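# Extract the small nail from the wooden block

## Task

Draw the small nail sitting in the top of the wooden block most of the way out of it. The robot's own body may touch the nail only lightly; anything firmer fails. Whatever the robot is still holding when the scene ends will be dropped, and a result that stays in place only because the robot is propping it up does not count.

## Robot and tools

Robot: two arms, left_arm and right_arm, each with six joints and a parallel gripper. Since the nail may only be touched lightly by the robot itself, the work is expected to go through some tool or object in the scene, for example a claw or pliers, rather than the fingers. Loose objects may occasionally be nudged by outside forces.

Frame: a single scene frame. The origin is on the table top midway between the arms, +z is up, +x runs out over the table, and left_arm sits on the +y side. The names left and right refer to arms, not image sides. A gripper's fingers extend along its own +z axis and close along its y axis. The reported end-effector point lies between the finger pads, roughly 1 cm back from the tips, and can be off from the truth, more so at long reach.

Joint order, used in every row and every per-joint list in results: elbow, wrist roll, wrist yaw, wrist pitch, waist, shoulder. Stated ranges in radians: waist -2.618 to 3.054, shoulder 0.000 to 3.142, elbow 0.000 to 3.142, wrist pitch -1.571 to 1.571, wrist yaw -1.571 to 1.571, wrist roll -2.094 to 2.094. True ends may sit up to 0.036 rad either side of these.

Row layout: one flat list of 14 numbers, each in [-1, 1], covering both arms even if only one moves: left_arm's six joint numbers then its grip, then right_arm's six joint numbers then its grip. Joint numbers are scaled offsets: 1.0 equals 1.202 rad for waist, 1.258 for shoulder, 1.238 for elbow, 2.073 for wrist pitch, 2.022 for wrist yaw and for wrist roll. The grip number is absolute, not an offset: +1 fully open, -1 closed.

execute_actions(actions): a list of actions run in sequence. Each action is a table of up to 15 rows, one row per control step of 1/30 s; if fewer rows are given the final row repeats until 15 steps pass. Joint offsets in every row are measured from the joint angles at the start of that action (for a call's first action, the last angles reported in this scene), not from the preceding row. An empty list just returns the current state and images. An action that would push any joint more than 0.036 rad outward beyond its range is rejected for both arms; if the first action of a call is malformed or fails this check, nothing in the call runs.

move(target, speed, blocking): target is one 14-number row as above; its joint offsets are counted from the Joint positions in the latest result that shows them, not from wherever the arm is when the move begins. Grip numbers are applied at the start. All joints of both arms progress together along paths lasting 0.5 to 10 s, so hands travel on curves and do not avoid obstacles or each other. speed, 0.01 to 2 rad/s (default 0.5), caps the joint with the longest travel. A faster move hits harder, and aiming beyond a contact presses harder. blocking=false returns after 0.5 s while motion continues; check with wait(0) or halt with stop before sending new rows or moves. The result adds a move: line giving the ending (done, off_target, moving, held, fault), limits=held or limits=none, and each arm's joint farthest from target.

wait(seconds): 0 to 10; lets the scene run with the last command held, returning early if a running move finishes. stop(): brakes the current move, needing some room. zoom_image(camera, region): camera is cam_high, cam_low, cam_work, cam_left_wrist or cam_right_wrist; region is [x0, y0, x1, y1] in that camera's pixels, origin top-left, at most 504 by 504 (all images are 504x504). finished_scene(scene): pass the current scene number; it ends the scene irreversibly and reports success, so only call it when the nail is out and stays out with nothing held.

Motion limits: each joint's target is kept within a fixed lead of its measured angle (waist 0.202, shoulder 0.258, elbow 0.238, wrist pitch 0.573, wrist yaw and roll 0.522 rad), and targets that would put a gripper more than 70 mm from its measured spot are scaled back. Large changes therefore take several actions, and an unfinished motion may need to be commanded again. Friction may leave a joint up to about 0.031 rad short, and tiny commands may do nothing.

Results: a state line per arm with end-effector position in metres and quaternion wxyz; Joint positions (radians, then gripper opening in metres, 0.093 open to 0.000 closed); Joint velocities; Joint targets (current drive goals); joint torques (offset, scaled, noisy); grip_measured on the -1..+1 scale. Pads meet near -0.94 and each millimetre of object width adds about 0.0208; readings carry a fixed per-gripper error of about 0.02. On a rigid held object the opening reads up to about 12 mm below its width. Keep sending the closing number to keep a grip. Messages: "joint command not followed" (clearance check altered targets), "joint sent to its limit" (absence does not prove more room), MOTOR HOT from 75 °C, and OVER-TEMPERATURE FAULT or FAULT lines when an arm stops (90 °C pauses the arm; 100 °C makes it go limp and fall). Camera calibration lines give K, distortion and world-to-camera transforms.

Avoid: pressing the nail with the robot's own parts beyond a light touch, dropping or knocking anything off the table, letting the arms collide or push each other, fast impacts and hard pushes, and long heavy holds that heat motors. The robot keeps holding its last command while you think.

Each tool is called after "Emit:" in YAML: its name, and indented under it one key for each argument.

## Session

Emit:
execute_actions:
  actions: []

Scene clock: 0.00 s.
left_arm: end_effector_position=(+0.2969, +0.2266, +0.1217) grip_measured=+0.996 end_effector_quat_wxyz=(-0.169, +0.695, +0.668, +0.204) | right_arm: end_effector_position=(+0.0596, -0.5446, +0.2508) grip_measured=+1.000 end_effector_quat_wxyz=(+0.165, -0.026, +0.912, -0.374)
Joint names: [elbow, wrist roll, wrist yaw, wrist pitch, waist, shoulder]
Joint positions: left_arm=[ 1.605  0.995 -0.48  -1.492 -0.623  1.934  0.093] | right_arm=[ 0.992 -1.207 -0.026 -1.073 -1.313  0.647  0.093]
Joint velocities: left_arm=[ 0.007 -0.007 -0.007  0.037  0.007 -0.002 -0.   ] | right_arm=[ 0.002  0.022 -0.037 -0.022  0.002  0.002  0.   ]
Joint torques (N m, as the arm reports them, + toward a larger angle): no reading
Motor temperatures (°C, as the motors report them): left_arm=[25 26 26 28 28 25] | right_arm=[26 26 25 27 25 28]
Joint targets: left_arm=[1.605 0.995 -0.480 -1.492 -0.623 1.934] | right_arm=[0.992 -1.207 -0.026 -1.073 -1.313 0.647]

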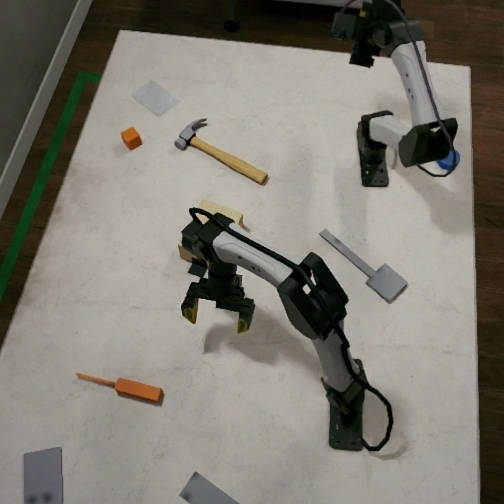

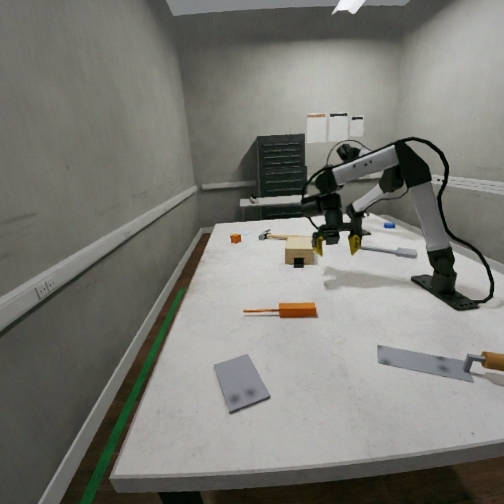

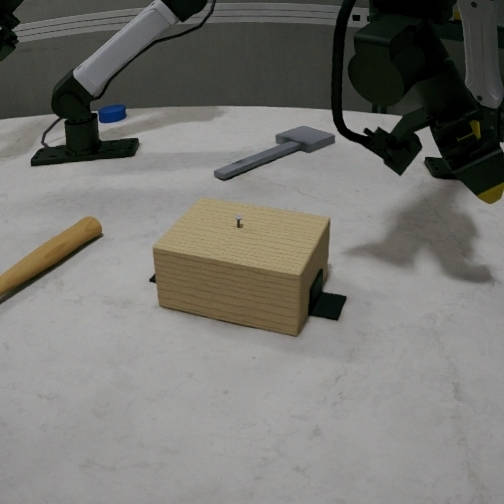

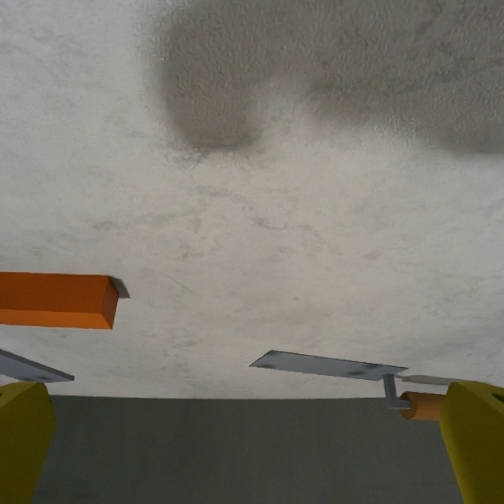

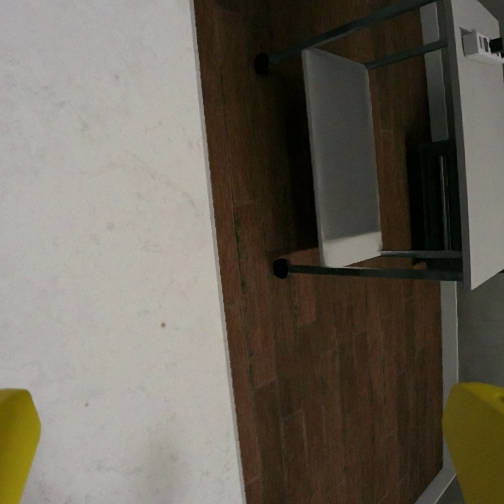

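Emit:
zoom_image:
  camera: "cam_high"
  region: [160, 100, 280, 200]

Emit:
zoom_image:
  camera: "cam_work"
  region: [190, 180, 290, 260]

Region (160, 100, 280, 200) of cam_high's 504x504 image, scaled by 4.200, with more detail than that image has.

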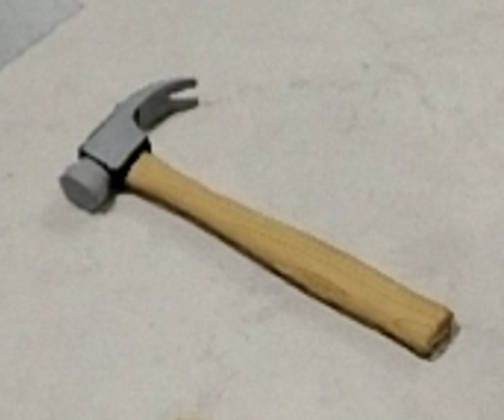

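Region (190, 180, 290, 260) of cam_work's 504x504 image, scaled by 5.040, with more detail than that image has; it fills the top 403 rows of this view, and the rest is white.

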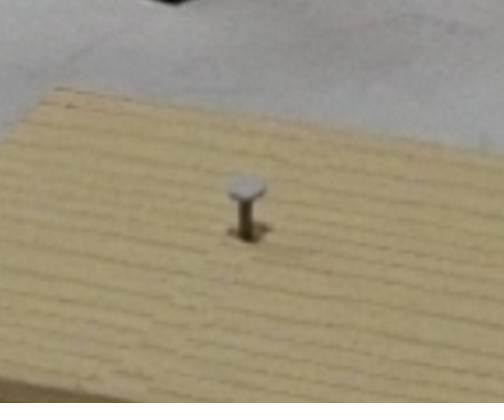

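Emit:
move:
  target: [-0.33,-0.49,0.24,0.2,0.75,-0.7,1, 0.6,0.5,0.013,-0.1,0.8,0.6,1]
  speed: 1.0

Scene clock: 69.17 s.
left_arm: end_effector_position=(+0.2449, +0.4132, +0.2456) grip_measured=+0.996 end_effector_quat_wxyz=(+0.305, -0.155, +0.938, +0.055) | right_arm: end_effector_position=(+0.2978, -0.4291, +0.3107) grip_measured=+1.000 end_effector_quat_wxyz=(+0.301, +0.001, +0.952, -0.059)
Joint names: [elbow, wrist roll, wrist yaw, wrist pitch, waist, shoulder]
Joint positions: left_arm=[ 1.219  0.011 -0.003 -1.094  0.271  1.065  0.093] | right_arm=[ 1.714 -0.203 -0.007 -1.267 -0.359  1.394  0.093]
Joint velocities: left_arm=[-0.017 -0.081  0.051 -0.037 -0.002 -0.007  0.001] | right_arm=[ 0.012 -0.066 -0.037  0.022 -0.007 -0.002  0.   ]
Joint torques (N m, as the arm reports them, + toward a larger angle): left_arm=[ 5.39 -0.1   0.06  1.77  0.34 -2.11] | right_arm=[ 8.78  0.11 -0.01  1.55  0.56 -4.51]
Motor temperatures (°C, as the motors report them): left_arm=[30 26 26 28 28 33] | right_arm=[30 26 25 34 25 28]
Joint targets: left_arm=[1.197 0.003 0.005 -1.077 0.279 1.053] | right_arm=[1.735 -0.196 0.000 -1.281 -0.351 1.401]
move: off_target (left_arm, right_arm); limits=none; left_arm: farthest joint: the elbow, 0.022 radians from its target (0.409 radians at the start); right_arm: farthest joint: the elbow, 0.021 radians from its target (0.743 radians at the start)
camera_calibration (this result's frames):
cam_left_wrist: T_world_to_cam=[[0.331556, -0.94343, -0.00331058, 0.311547], [-0.927207, -0.325203, -0.185821, 0.443495], [0.174232, 0.0646797, -0.982578, 0.249528], [0, 0, 0, 1]] pos_world=[0.264441, 0.422009, 0.328622]
cam_right_wrist: T_world_to_cam=[[-0.0495616, -0.992565, 0.11117, -0.446766], [-0.987533, 0.0320488, -0.154117, 0.394397], [0.149408, -0.117422, -0.981779, 0.297447], [0, 0, 0, 1]] pos_world=[0.322897, -0.421157, 0.402477]

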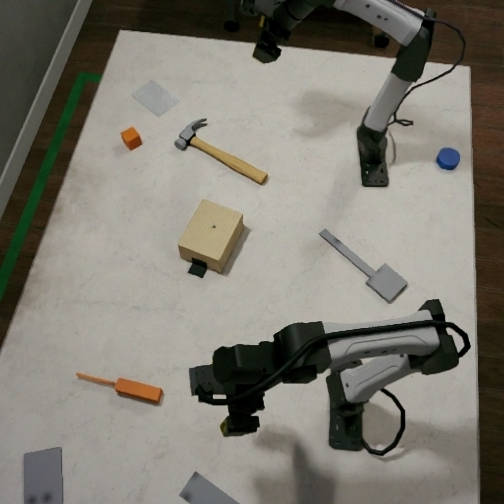

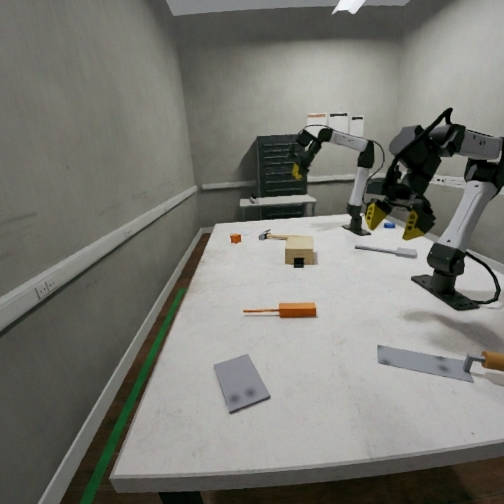

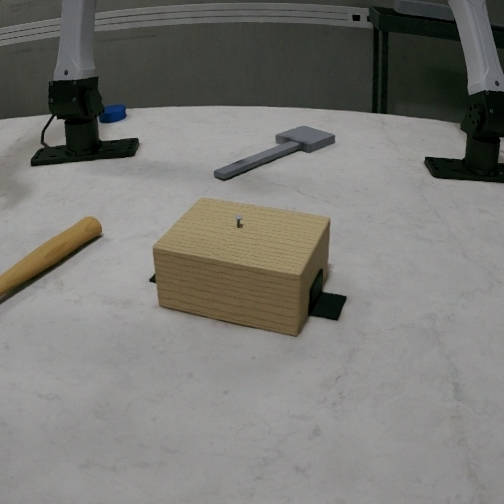

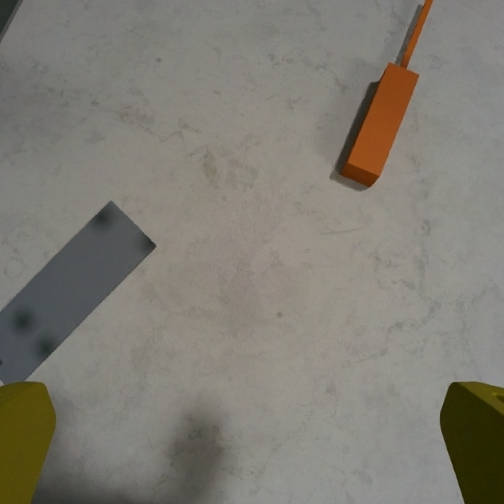

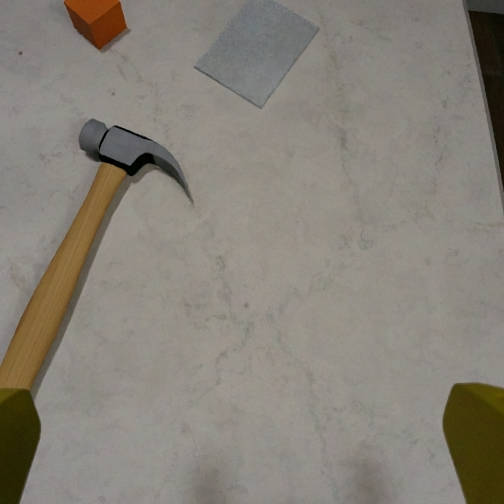

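Emit:
move:
  target: [0,0,0,0,0,0,1, 0.27,0.36,0.0035,-0.051,0.269,0.666,1]
  speed: 1.0

Scene clock: 104.03 s.
left_arm: end_effector_position=(+0.2449, +0.4132, +0.2456) grip_measured=+0.996 end_effector_quat_wxyz=(+0.305, -0.156, +0.938, +0.055) | right_arm: end_effector_position=(+0.4090, -0.3111, +0.0854) grip_measured=+1.000 end_effector_quat_wxyz=(-0.001, +0.200, +0.980, +0.003)
Joint names: [elbow, wrist roll, wrist yaw, wrist pitch, waist, shoulder]
Joint positions: left_arm=[ 1.219  0.011 -0.003 -1.094  0.271  1.065  0.093] | right_arm=[ 2.029  0.517 -0.007 -1.359 -0.036  2.24   0.093]
Joint velocities: left_arm=[-0.007 -0.037  0.051 -0.037 -0.012 -0.002 -0.001] | right_arm=[-0.007 -0.081 -0.037 -0.007  0.017  0.007  0.   ]
Joint torques (N m, as the arm reports them, + toward a larger angle): left_arm=[ 7.11 -0.05 -0.01  1.63 -0.26 -1.31] | right_arm=[  8.73   0.09   0.08   0.3   -0.26 -14.76]
Motor temperatures (°C, as the motors report them): left_arm=[31 26 26 32 28 29] | right_arm=[33 26 25 33 25 30]
Joint targets: left_arm=[1.219 0.012 -0.003 -1.095 0.271 1.065] | right_arm=[2.049 0.525 0.000 -1.373 -0.035 2.232]
move: done; limits=none; left_arm: farthest joint: the waist, 0.000 radians from its target (0.000 radians at the start); right_arm: farthest joint: the elbow, 0.019 radians from its target (0.334 radians at the start)
camera_calibration (this result's frames):
cam_left_wrist: T_world_to_cam=[[0.331847, -0.943328, -0.00308561, 0.311378], [-0.927093, -0.325528, -0.185822, 0.443602], [0.174287, 0.0645253, -0.982578, 0.249578], [0, 0, 0, 1]] pos_world=[0.264432, 0.422033, 0.328622]
cam_right_wrist: T_world_to_cam=[[-0.400657, -0.916228, -0.00055369, -0.122282], [-0.819959, 0.35829, 0.446426, 0.447366], [-0.408829, 0.179318, -0.89482, 0.386757], [0, 0, 0, 1]] pos_world=[0.475946, -0.341678, 0.146295]

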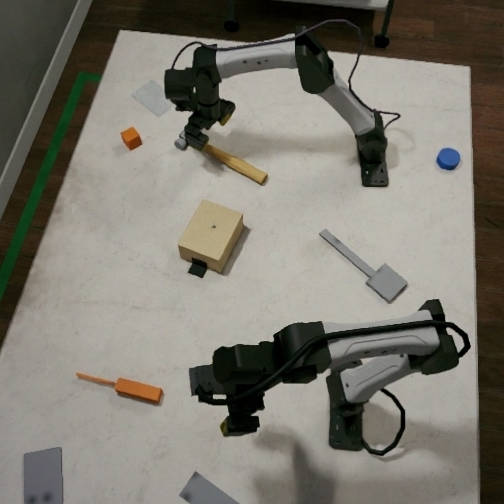

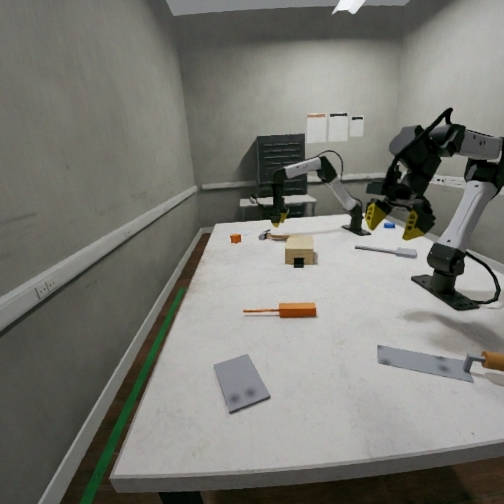

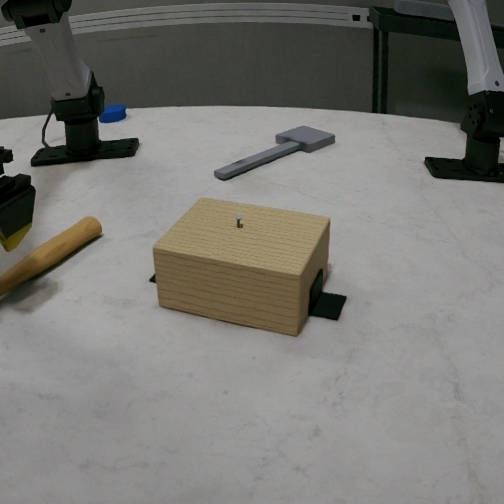

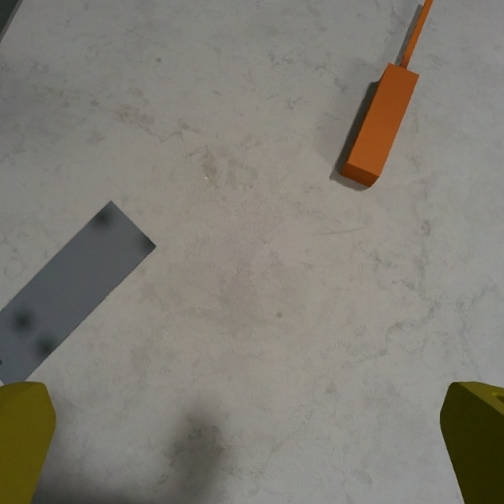

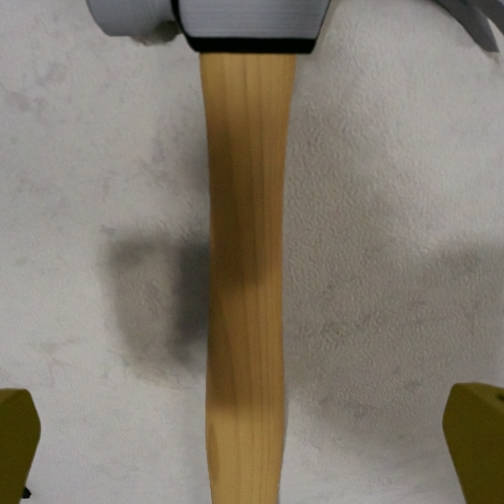

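Emit:
move:
  target: [0,0,0,0,0,0,1, -0.177,0,0,0.123,0,0.015,0.3]
  speed: 0.4

Scene clock: 114.90 s.
left_arm: end_effector_position=(+0.2449, +0.4132, +0.2456) grip_measured=+0.996 end_effector_quat_wxyz=(+0.305, -0.156, +0.938, +0.055) | right_arm: end_effector_position=(+0.4138, -0.3106, +0.0317) grip_measured=+0.302 end_effector_quat_wxyz=(+0.013, +0.200, +0.980, +0.008)
Joint names: [elbow, wrist roll, wrist yaw, wrist pitch, waist, shoulder]
Joint positions: left_arm=[ 1.219  0.011 -0.003 -1.094  0.271  1.065  0.093] | right_arm=[ 1.828  0.518 -0.007 -1.12  -0.036  2.248  0.06 ]
Joint velocities: left_arm=[-0.012 -0.066  0.007 -0.007  0.017  0.027  0.001] | right_arm=[-0.002  0.022 -0.007 -0.037 -0.022  0.017 -0.   ]
Joint torques (N m, as the arm reports them, + toward a larger angle): left_arm=[ 7.1  -0.05  0.    1.63 -0.26 -1.32] | right_arm=[  5.39  -0.01   0.     0.64  -0.1  -13.01]
Motor temperatures (°C, as the motors report them): left_arm=[32 26 26 32 28 29] | right_arm=[33 26 25 32 25 36]
Joint targets: left_arm=[1.219 0.011 -0.003 -1.094 0.271 1.065] | right_arm=[1.810 0.517 -0.007 -1.104 -0.036 2.259]
move: done; limits=none; left_arm: farthest joint: the waist, 0.000 radians from its target (0.000 radians at the start); right_arm: farthest joint: the elbow, 0.018 radians from its target (0.219 radians at the start)
camera_calibration (this result's frames):
cam_left_wrist: T_world_to_cam=[[0.331847, -0.943328, -0.00308561, 0.311378], [-0.927093, -0.325528, -0.185822, 0.443602], [0.174287, 0.0645253, -0.982578, 0.249578], [0, 0, 0, 1]] pos_world=[0.264432, 0.422033, 0.328622]
cam_right_wrist: T_world_to_cam=[[-0.400775, -0.916048, -0.0153471, -0.119321], [-0.832514, 0.357133, 0.42353, 0.48061], [-0.382492, 0.182517, -0.905752, 0.331007], [0, 0, 0, 1]] pos_world=[0.478901, -0.34136, 0.0944269]

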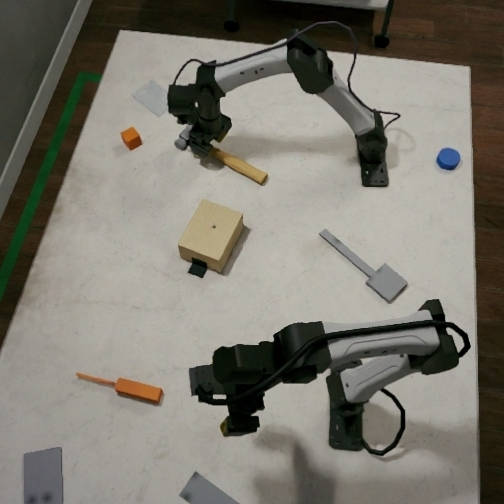

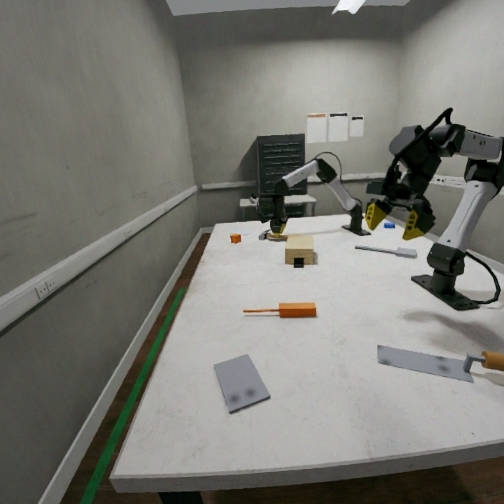

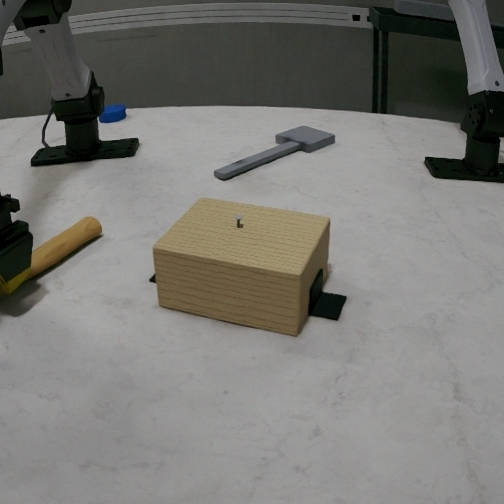

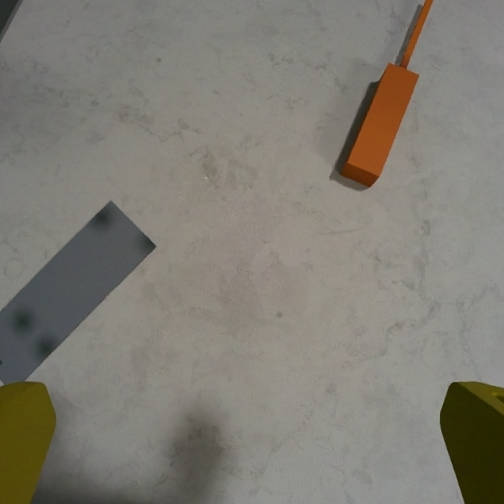

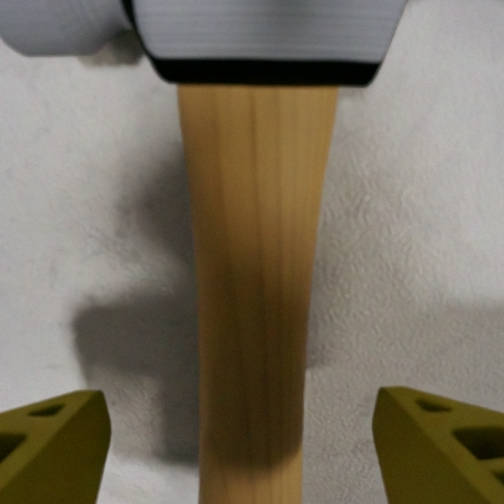

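Emit:
move:
  target: [0,0,0,0,0,0,1, -0.01,0,0,0,0,0.039,0.3]
  speed: 0.15

Emit:
move:
  target: [0,0,0,0,0,0,1, 0,0,0,0,0,0,-0.8]

Scene clock: 120.63 s.
left_arm: end_effector_position=(+0.2449, +0.4132, +0.2456) grip_measured=+0.996 end_effector_quat_wxyz=(+0.305, -0.156, +0.938, +0.055) | right_arm: end_effector_position=(+0.4104, -0.3110, +0.0156) grip_measured=+0.302 end_effector_quat_wxyz=(-0.005, +0.200, +0.980, +0.002)
Joint names: [elbow, wrist roll, wrist yaw, wrist pitch, waist, shoulder]
Joint positions: left_arm=[ 1.219  0.011 -0.003 -1.094  0.271  1.065  0.093] | right_arm=[ 1.828  0.518 -0.007 -1.12  -0.036  2.287  0.06 ]
Joint velocities: left_arm=[-0.002  0.037  0.022 -0.022 -0.007  0.007 -0.001] | right_arm=[-0.007  0.022 -0.007  0.081 -0.007 -0.007  0.   ]
Joint torques (N m, as the arm reports them, + toward a larger angle): left_arm=[ 7.06 -0.05 -0.01  1.63 -0.31 -1.33] | right_arm=[  5.85   0.04  -0.02   0.42  -0.15 -13.27]
Motor temperatures (°C, as the motors report them): left_arm=[32 26 26 32 28 28] | right_arm=[33 26 25 32 25 37]
Joint targets: left_arm=[1.219 0.011 -0.003 -1.094 0.271 1.065] | right_arm=[1.816 0.518 -0.007 -1.120 -0.036 2.297]
move: done; limits=none; left_arm: farthest joint: the waist, 0.000 radians from its target (0.000 radians at the start); right_arm: farthest joint: the elbow, 0.012 radians from its target (0.012 radians at the start)
camera_calibration (this result's frames):
cam_left_wrist: T_world_to_cam=[[0.331847, -0.943328, -0.00308561, 0.311378], [-0.927093, -0.325528, -0.185822, 0.443602], [0.174287, 0.0645253, -0.982578, 0.249578], [0, 0, 0, 1]] pos_world=[0.264432, 0.422033, 0.328622]
cam_right_wrist: T_world_to_cam=[[-0.400992, -0.916073, 0.003867, -0.121484], [-0.8159, 0.359057, 0.453194, 0.478123], [-0.416547, 0.178572, -0.891403, 0.32769], [0, 0, 0, 1]] pos_world=[0.477885, -0.341478, 0.0758917]

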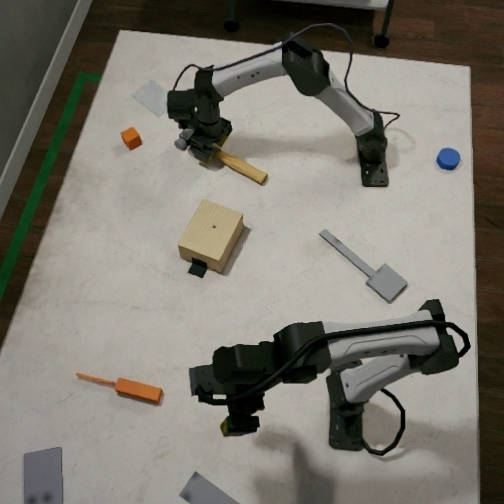

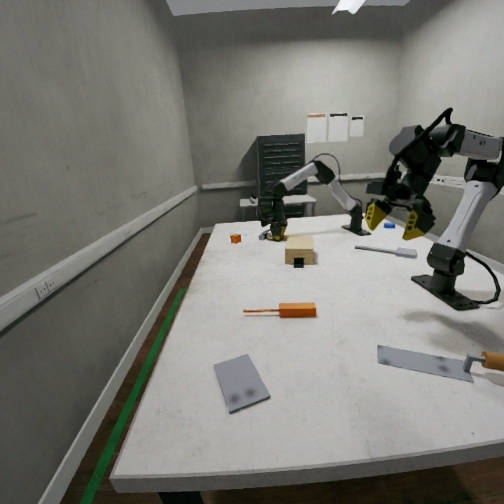

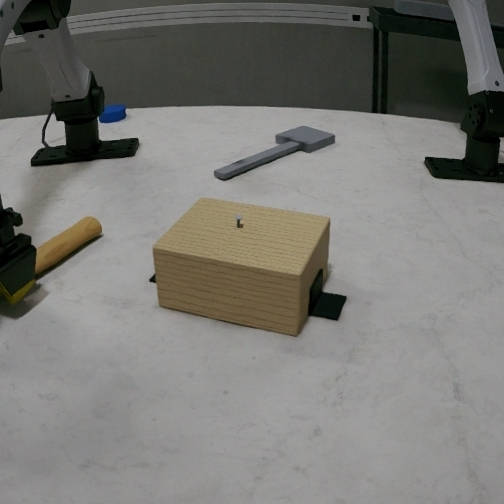

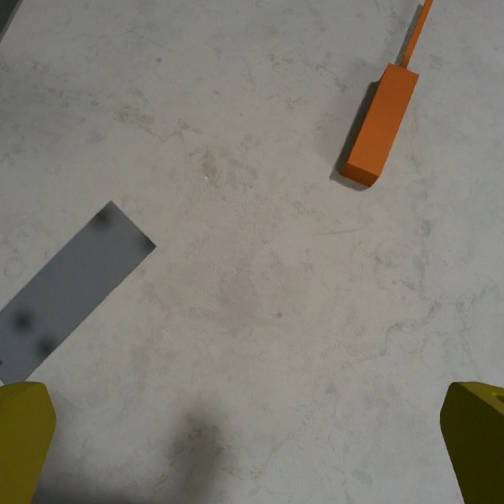

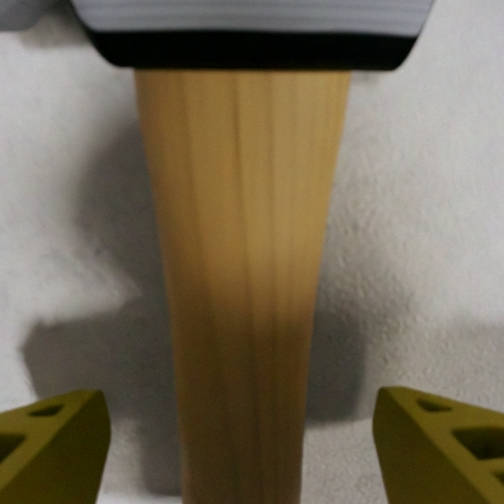

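Scene clock: 121.13 s.
left_arm: end_effector_position=(+0.2449, +0.4132, +0.2456) grip_measured=+0.996 end_effector_quat_wxyz=(+0.305, -0.156, +0.938, +0.055) | right_arm: end_effector_position=(+0.4104, -0.3110, +0.0156) grip_measured=-0.592 end_effector_quat_wxyz=(-0.005, +0.200, +0.980, +0.002)
Joint names: [elbow, wrist roll, wrist yaw, wrist pitch, waist, shoulder]
Joint positions: left_arm=[ 1.219  0.011 -0.003 -1.094  0.271  1.065  0.093] | right_arm=[ 1.828  0.518 -0.007 -1.12  -0.036  2.287  0.017]
Joint velocities: left_arm=[ 0.012 -0.037 -0.051  0.037 -0.017  0.017  0.001] | right_arm=[-0.002 -0.037  0.051 -0.037 -0.002 -0.002 -0.   ]
Joint torques (N m, as the arm reports them, + toward a larger angle): left_arm=[ 7.04 -0.06 -0.01  1.65 -0.3  -1.32] | right_arm=[  6.74   0.03  -0.06   0.41  -0.05 -14.2 ]
Motor temperatures (°C, as the motors report them): left_arm=[32 26 26 32 28 28] | right_arm=[33 26 25 32 25 38]
Joint targets: left_arm=[1.219 0.011 -0.003 -1.094 0.271 1.065] | right_arm=[1.828 0.517 -0.007 -1.120 -0.036 2.287]
move: done; limits=none; left_arm: farthest joint: the waist, 0.000 radians from its target (0.000 radians at the start); right_arm: farthest joint: the waist, 0.000 radians from its target (0.000 radians at the start)
camera_calibration (this result's frames):
cam_left_wrist: T_world_to_cam=[[0.331847, -0.943328, -0.00308561, 0.311378], [-0.927093, -0.325528, -0.185822, 0.443602], [0.174287, 0.0645253, -0.982578, 0.249578], [0, 0, 0, 1]] pos_world=[0.264432, 0.422033, 0.328622]
cam_right_wrist: T_world_to_cam=[[-0.400992, -0.916073, 0.003867, -0.121484], [-0.8159, 0.359057, 0.453194, 0.478123], [-0.416547, 0.178572, -0.891403, 0.32769], [0, 0, 0, 1]] pos_world=[0.477885, -0.341478, 0.0758917]

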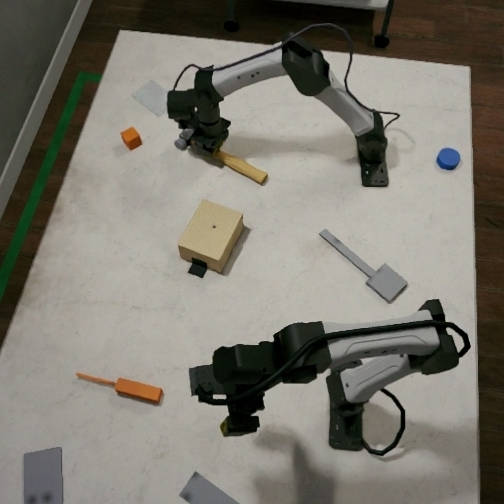

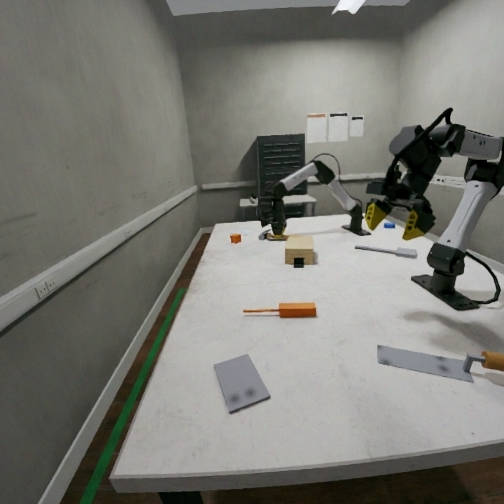

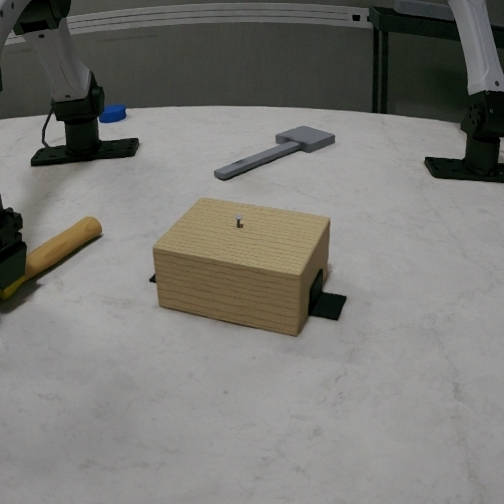

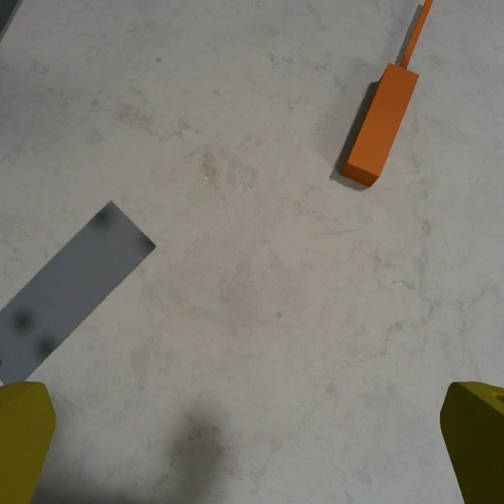

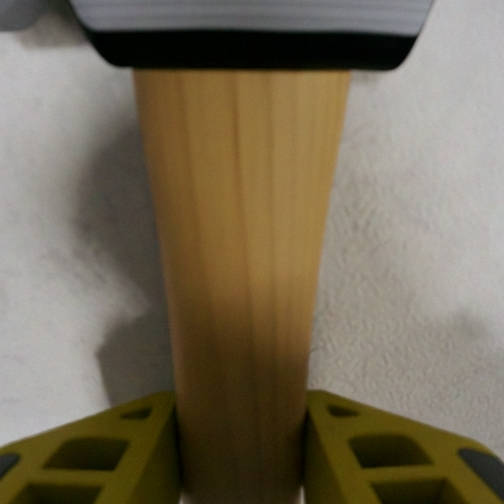

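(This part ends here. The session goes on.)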